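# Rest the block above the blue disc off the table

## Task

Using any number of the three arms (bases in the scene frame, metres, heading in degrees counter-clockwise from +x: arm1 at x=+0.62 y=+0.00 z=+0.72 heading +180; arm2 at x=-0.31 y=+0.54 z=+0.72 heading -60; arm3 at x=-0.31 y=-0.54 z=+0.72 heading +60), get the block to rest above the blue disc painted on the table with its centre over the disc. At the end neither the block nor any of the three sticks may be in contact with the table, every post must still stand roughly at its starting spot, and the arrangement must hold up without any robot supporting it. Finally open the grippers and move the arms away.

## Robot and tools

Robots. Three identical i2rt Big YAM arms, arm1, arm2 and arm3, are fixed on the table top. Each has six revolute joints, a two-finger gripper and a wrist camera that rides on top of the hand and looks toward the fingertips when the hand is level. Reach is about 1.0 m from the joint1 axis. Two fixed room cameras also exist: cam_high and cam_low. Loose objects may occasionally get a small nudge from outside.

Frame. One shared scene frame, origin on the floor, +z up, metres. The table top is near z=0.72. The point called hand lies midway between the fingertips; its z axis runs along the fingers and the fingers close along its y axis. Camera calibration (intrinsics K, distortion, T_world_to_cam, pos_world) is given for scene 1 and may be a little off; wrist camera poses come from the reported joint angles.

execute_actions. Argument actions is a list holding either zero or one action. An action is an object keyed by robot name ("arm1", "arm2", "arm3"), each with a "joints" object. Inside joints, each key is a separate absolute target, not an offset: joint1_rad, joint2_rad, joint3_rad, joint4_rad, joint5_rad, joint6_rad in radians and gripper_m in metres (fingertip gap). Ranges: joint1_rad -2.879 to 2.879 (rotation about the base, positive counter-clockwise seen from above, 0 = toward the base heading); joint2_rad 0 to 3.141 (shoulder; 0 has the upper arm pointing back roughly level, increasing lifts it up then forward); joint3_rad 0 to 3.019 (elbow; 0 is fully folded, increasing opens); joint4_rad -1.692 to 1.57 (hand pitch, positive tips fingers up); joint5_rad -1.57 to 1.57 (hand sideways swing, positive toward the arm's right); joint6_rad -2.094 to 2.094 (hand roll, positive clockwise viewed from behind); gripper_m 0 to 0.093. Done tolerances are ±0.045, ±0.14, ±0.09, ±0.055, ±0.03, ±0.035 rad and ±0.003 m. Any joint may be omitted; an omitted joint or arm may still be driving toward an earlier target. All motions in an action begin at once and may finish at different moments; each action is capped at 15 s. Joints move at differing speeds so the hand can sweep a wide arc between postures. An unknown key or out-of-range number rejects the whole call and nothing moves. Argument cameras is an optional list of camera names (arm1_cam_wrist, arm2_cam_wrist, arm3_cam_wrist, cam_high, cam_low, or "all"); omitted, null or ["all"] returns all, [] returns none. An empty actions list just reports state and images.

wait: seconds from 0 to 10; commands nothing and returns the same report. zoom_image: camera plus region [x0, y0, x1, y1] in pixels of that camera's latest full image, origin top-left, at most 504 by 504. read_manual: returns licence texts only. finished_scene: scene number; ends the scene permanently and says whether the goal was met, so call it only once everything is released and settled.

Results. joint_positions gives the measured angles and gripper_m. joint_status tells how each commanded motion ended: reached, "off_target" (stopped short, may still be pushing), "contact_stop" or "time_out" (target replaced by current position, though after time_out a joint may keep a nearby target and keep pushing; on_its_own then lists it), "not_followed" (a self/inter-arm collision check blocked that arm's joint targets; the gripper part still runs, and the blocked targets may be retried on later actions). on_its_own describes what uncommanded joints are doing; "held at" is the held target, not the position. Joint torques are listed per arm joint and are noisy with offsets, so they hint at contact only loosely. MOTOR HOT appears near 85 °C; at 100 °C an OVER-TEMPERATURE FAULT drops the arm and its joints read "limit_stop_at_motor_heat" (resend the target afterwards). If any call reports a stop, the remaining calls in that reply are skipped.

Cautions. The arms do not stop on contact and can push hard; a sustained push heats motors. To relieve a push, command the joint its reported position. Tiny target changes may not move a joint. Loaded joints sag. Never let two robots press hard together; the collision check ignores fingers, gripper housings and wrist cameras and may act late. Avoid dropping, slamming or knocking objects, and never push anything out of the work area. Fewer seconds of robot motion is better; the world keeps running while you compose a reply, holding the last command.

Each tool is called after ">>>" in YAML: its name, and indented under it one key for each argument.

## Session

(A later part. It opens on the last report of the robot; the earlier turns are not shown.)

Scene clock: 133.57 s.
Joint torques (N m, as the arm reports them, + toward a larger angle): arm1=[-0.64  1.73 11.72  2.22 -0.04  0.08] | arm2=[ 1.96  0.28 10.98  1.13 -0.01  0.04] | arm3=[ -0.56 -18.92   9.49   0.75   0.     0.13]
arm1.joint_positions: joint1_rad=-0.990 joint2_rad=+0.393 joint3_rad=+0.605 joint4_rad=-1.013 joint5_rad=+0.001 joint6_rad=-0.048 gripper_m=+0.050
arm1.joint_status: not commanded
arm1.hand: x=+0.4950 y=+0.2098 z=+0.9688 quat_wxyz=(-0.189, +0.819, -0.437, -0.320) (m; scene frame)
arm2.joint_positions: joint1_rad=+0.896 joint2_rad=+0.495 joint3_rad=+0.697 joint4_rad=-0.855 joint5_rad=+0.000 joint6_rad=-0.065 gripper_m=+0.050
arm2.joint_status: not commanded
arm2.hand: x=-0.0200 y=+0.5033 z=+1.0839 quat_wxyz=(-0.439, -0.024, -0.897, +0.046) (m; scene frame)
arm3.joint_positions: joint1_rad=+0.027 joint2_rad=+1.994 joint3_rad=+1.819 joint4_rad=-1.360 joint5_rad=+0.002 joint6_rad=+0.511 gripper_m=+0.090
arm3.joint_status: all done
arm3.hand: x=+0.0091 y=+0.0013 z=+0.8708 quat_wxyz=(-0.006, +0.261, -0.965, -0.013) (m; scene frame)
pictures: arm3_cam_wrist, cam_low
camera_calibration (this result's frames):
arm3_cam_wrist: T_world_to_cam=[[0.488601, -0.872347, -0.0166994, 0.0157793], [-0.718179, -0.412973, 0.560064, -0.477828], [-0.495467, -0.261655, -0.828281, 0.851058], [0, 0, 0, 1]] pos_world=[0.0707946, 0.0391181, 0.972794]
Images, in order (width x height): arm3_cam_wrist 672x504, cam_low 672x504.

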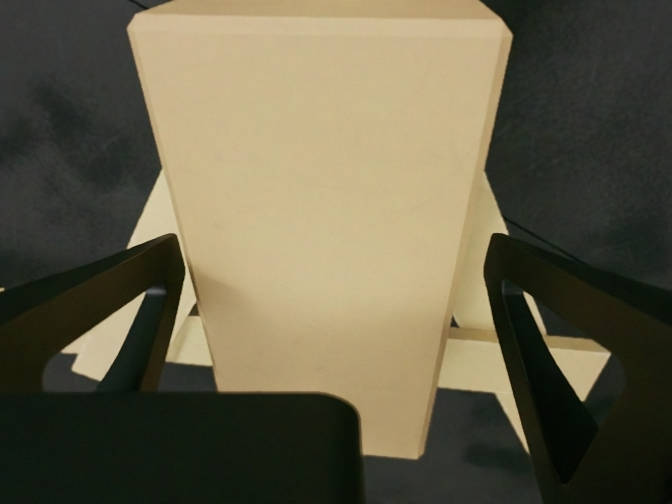

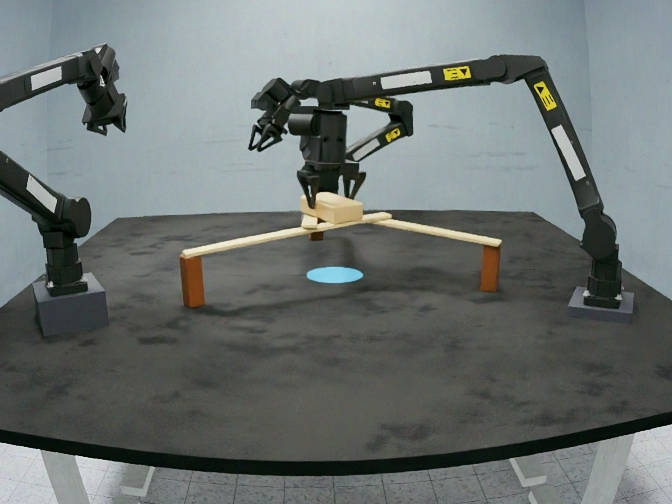

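>>> execute_actions:
  actions:
    - {"arm3": {"joints": {"joint2_rad": 1.1, "gripper_m": 0.09}}}
  cameras: ["cam_low", "cam_high"]

>>> zoom_image:
  camera: "cam_high"
  region: [250, 180, 420, 310]

>>> zoom_image:
  camera: "cam_low"
  region: [170, 160, 520, 310]

Scene clock: 135.70 s.
Joint torques (N m, as the arm reports them, + toward a larger angle): arm1=[-0.65  1.78 11.72  2.2  -0.04  0.07] | arm2=[ 2.23 -0.01 10.93  1.1  -0.01  0.04] | arm3=[-1.14 -4.14  7.25  1.83 -0.01  0.1 ]
arm1.joint_positions: joint1_rad=-0.990 joint2_rad=+0.393 joint3_rad=+0.605 joint4_rad=-1.013 joint5_rad=+0.001 joint6_rad=-0.048 gripper_m=+0.050
arm1.joint_status: not commanded
arm1.hand: x=+0.4950 y=+0.2098 z=+0.9688 quat_wxyz=(-0.189, +0.819, -0.437, -0.320) (m; scene frame)
arm2.joint_positions: joint1_rad=+0.896 joint2_rad=+0.495 joint3_rad=+0.697 joint4_rad=-0.855 joint5_rad=+0.000 joint6_rad=-0.065 gripper_m=+0.050
arm2.joint_status: not commanded
arm2.hand: x=-0.0200 y=+0.5033 z=+1.0839 quat_wxyz=(-0.439, -0.024, -0.897, +0.046) (m; scene frame)
arm3.joint_positions: joint1_rad=+0.027 joint2_rad=+1.109 joint3_rad=+1.839 joint4_rad=-1.353 joint5_rad=+0.002 joint6_rad=+0.511 gripper_m=+0.090
arm3.joint_status: all done
arm3.hand: x=-0.0979 y=-0.1924 z=+1.3480 quat_wxyz=(-0.319, +0.230, -0.862, -0.320) (m; scene frame)
pictures: cam_high, cam_low
Images, in order (width x height): cam_high 672x504, cam_low 672x504.

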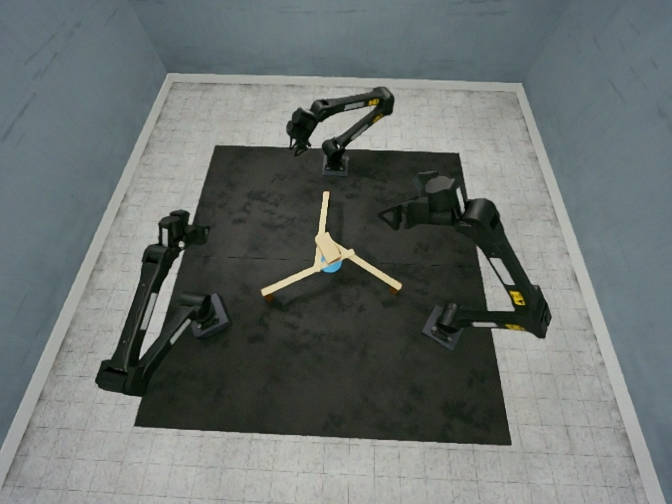

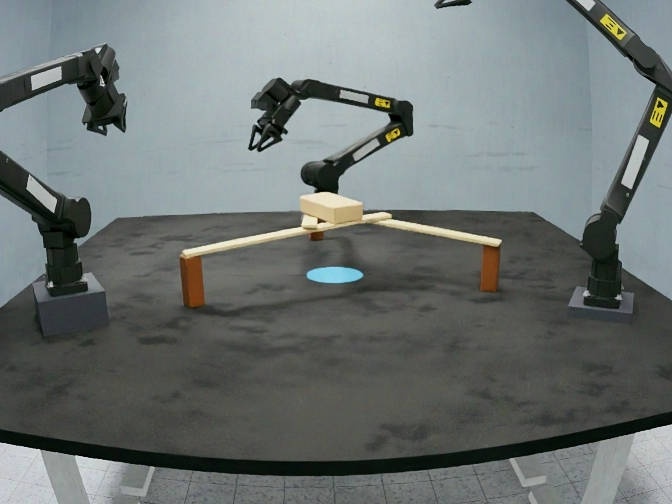

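Region (250, 180, 420, 310) of cam_high's 672x504 image, scaled by 2.965, with more detail than that image has; it fills the top 385 rows of this view, and the rest is white.

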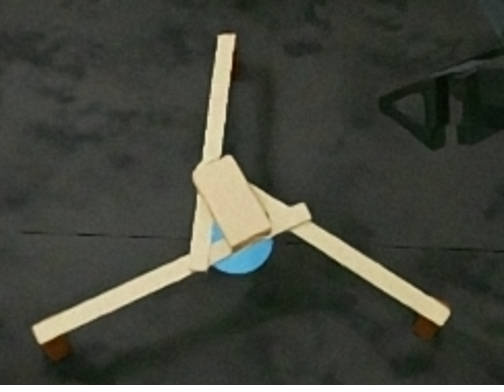

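Region (170, 160, 520, 310) of cam_low's 672x504 image, scaled by 1.440, with more detail than that image has; it fills the top 216 rows of this view, and the rest is white.

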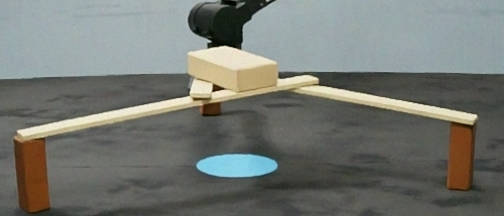

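>>> finished_scene:
  scene: 1

The scene is finished: the task was done.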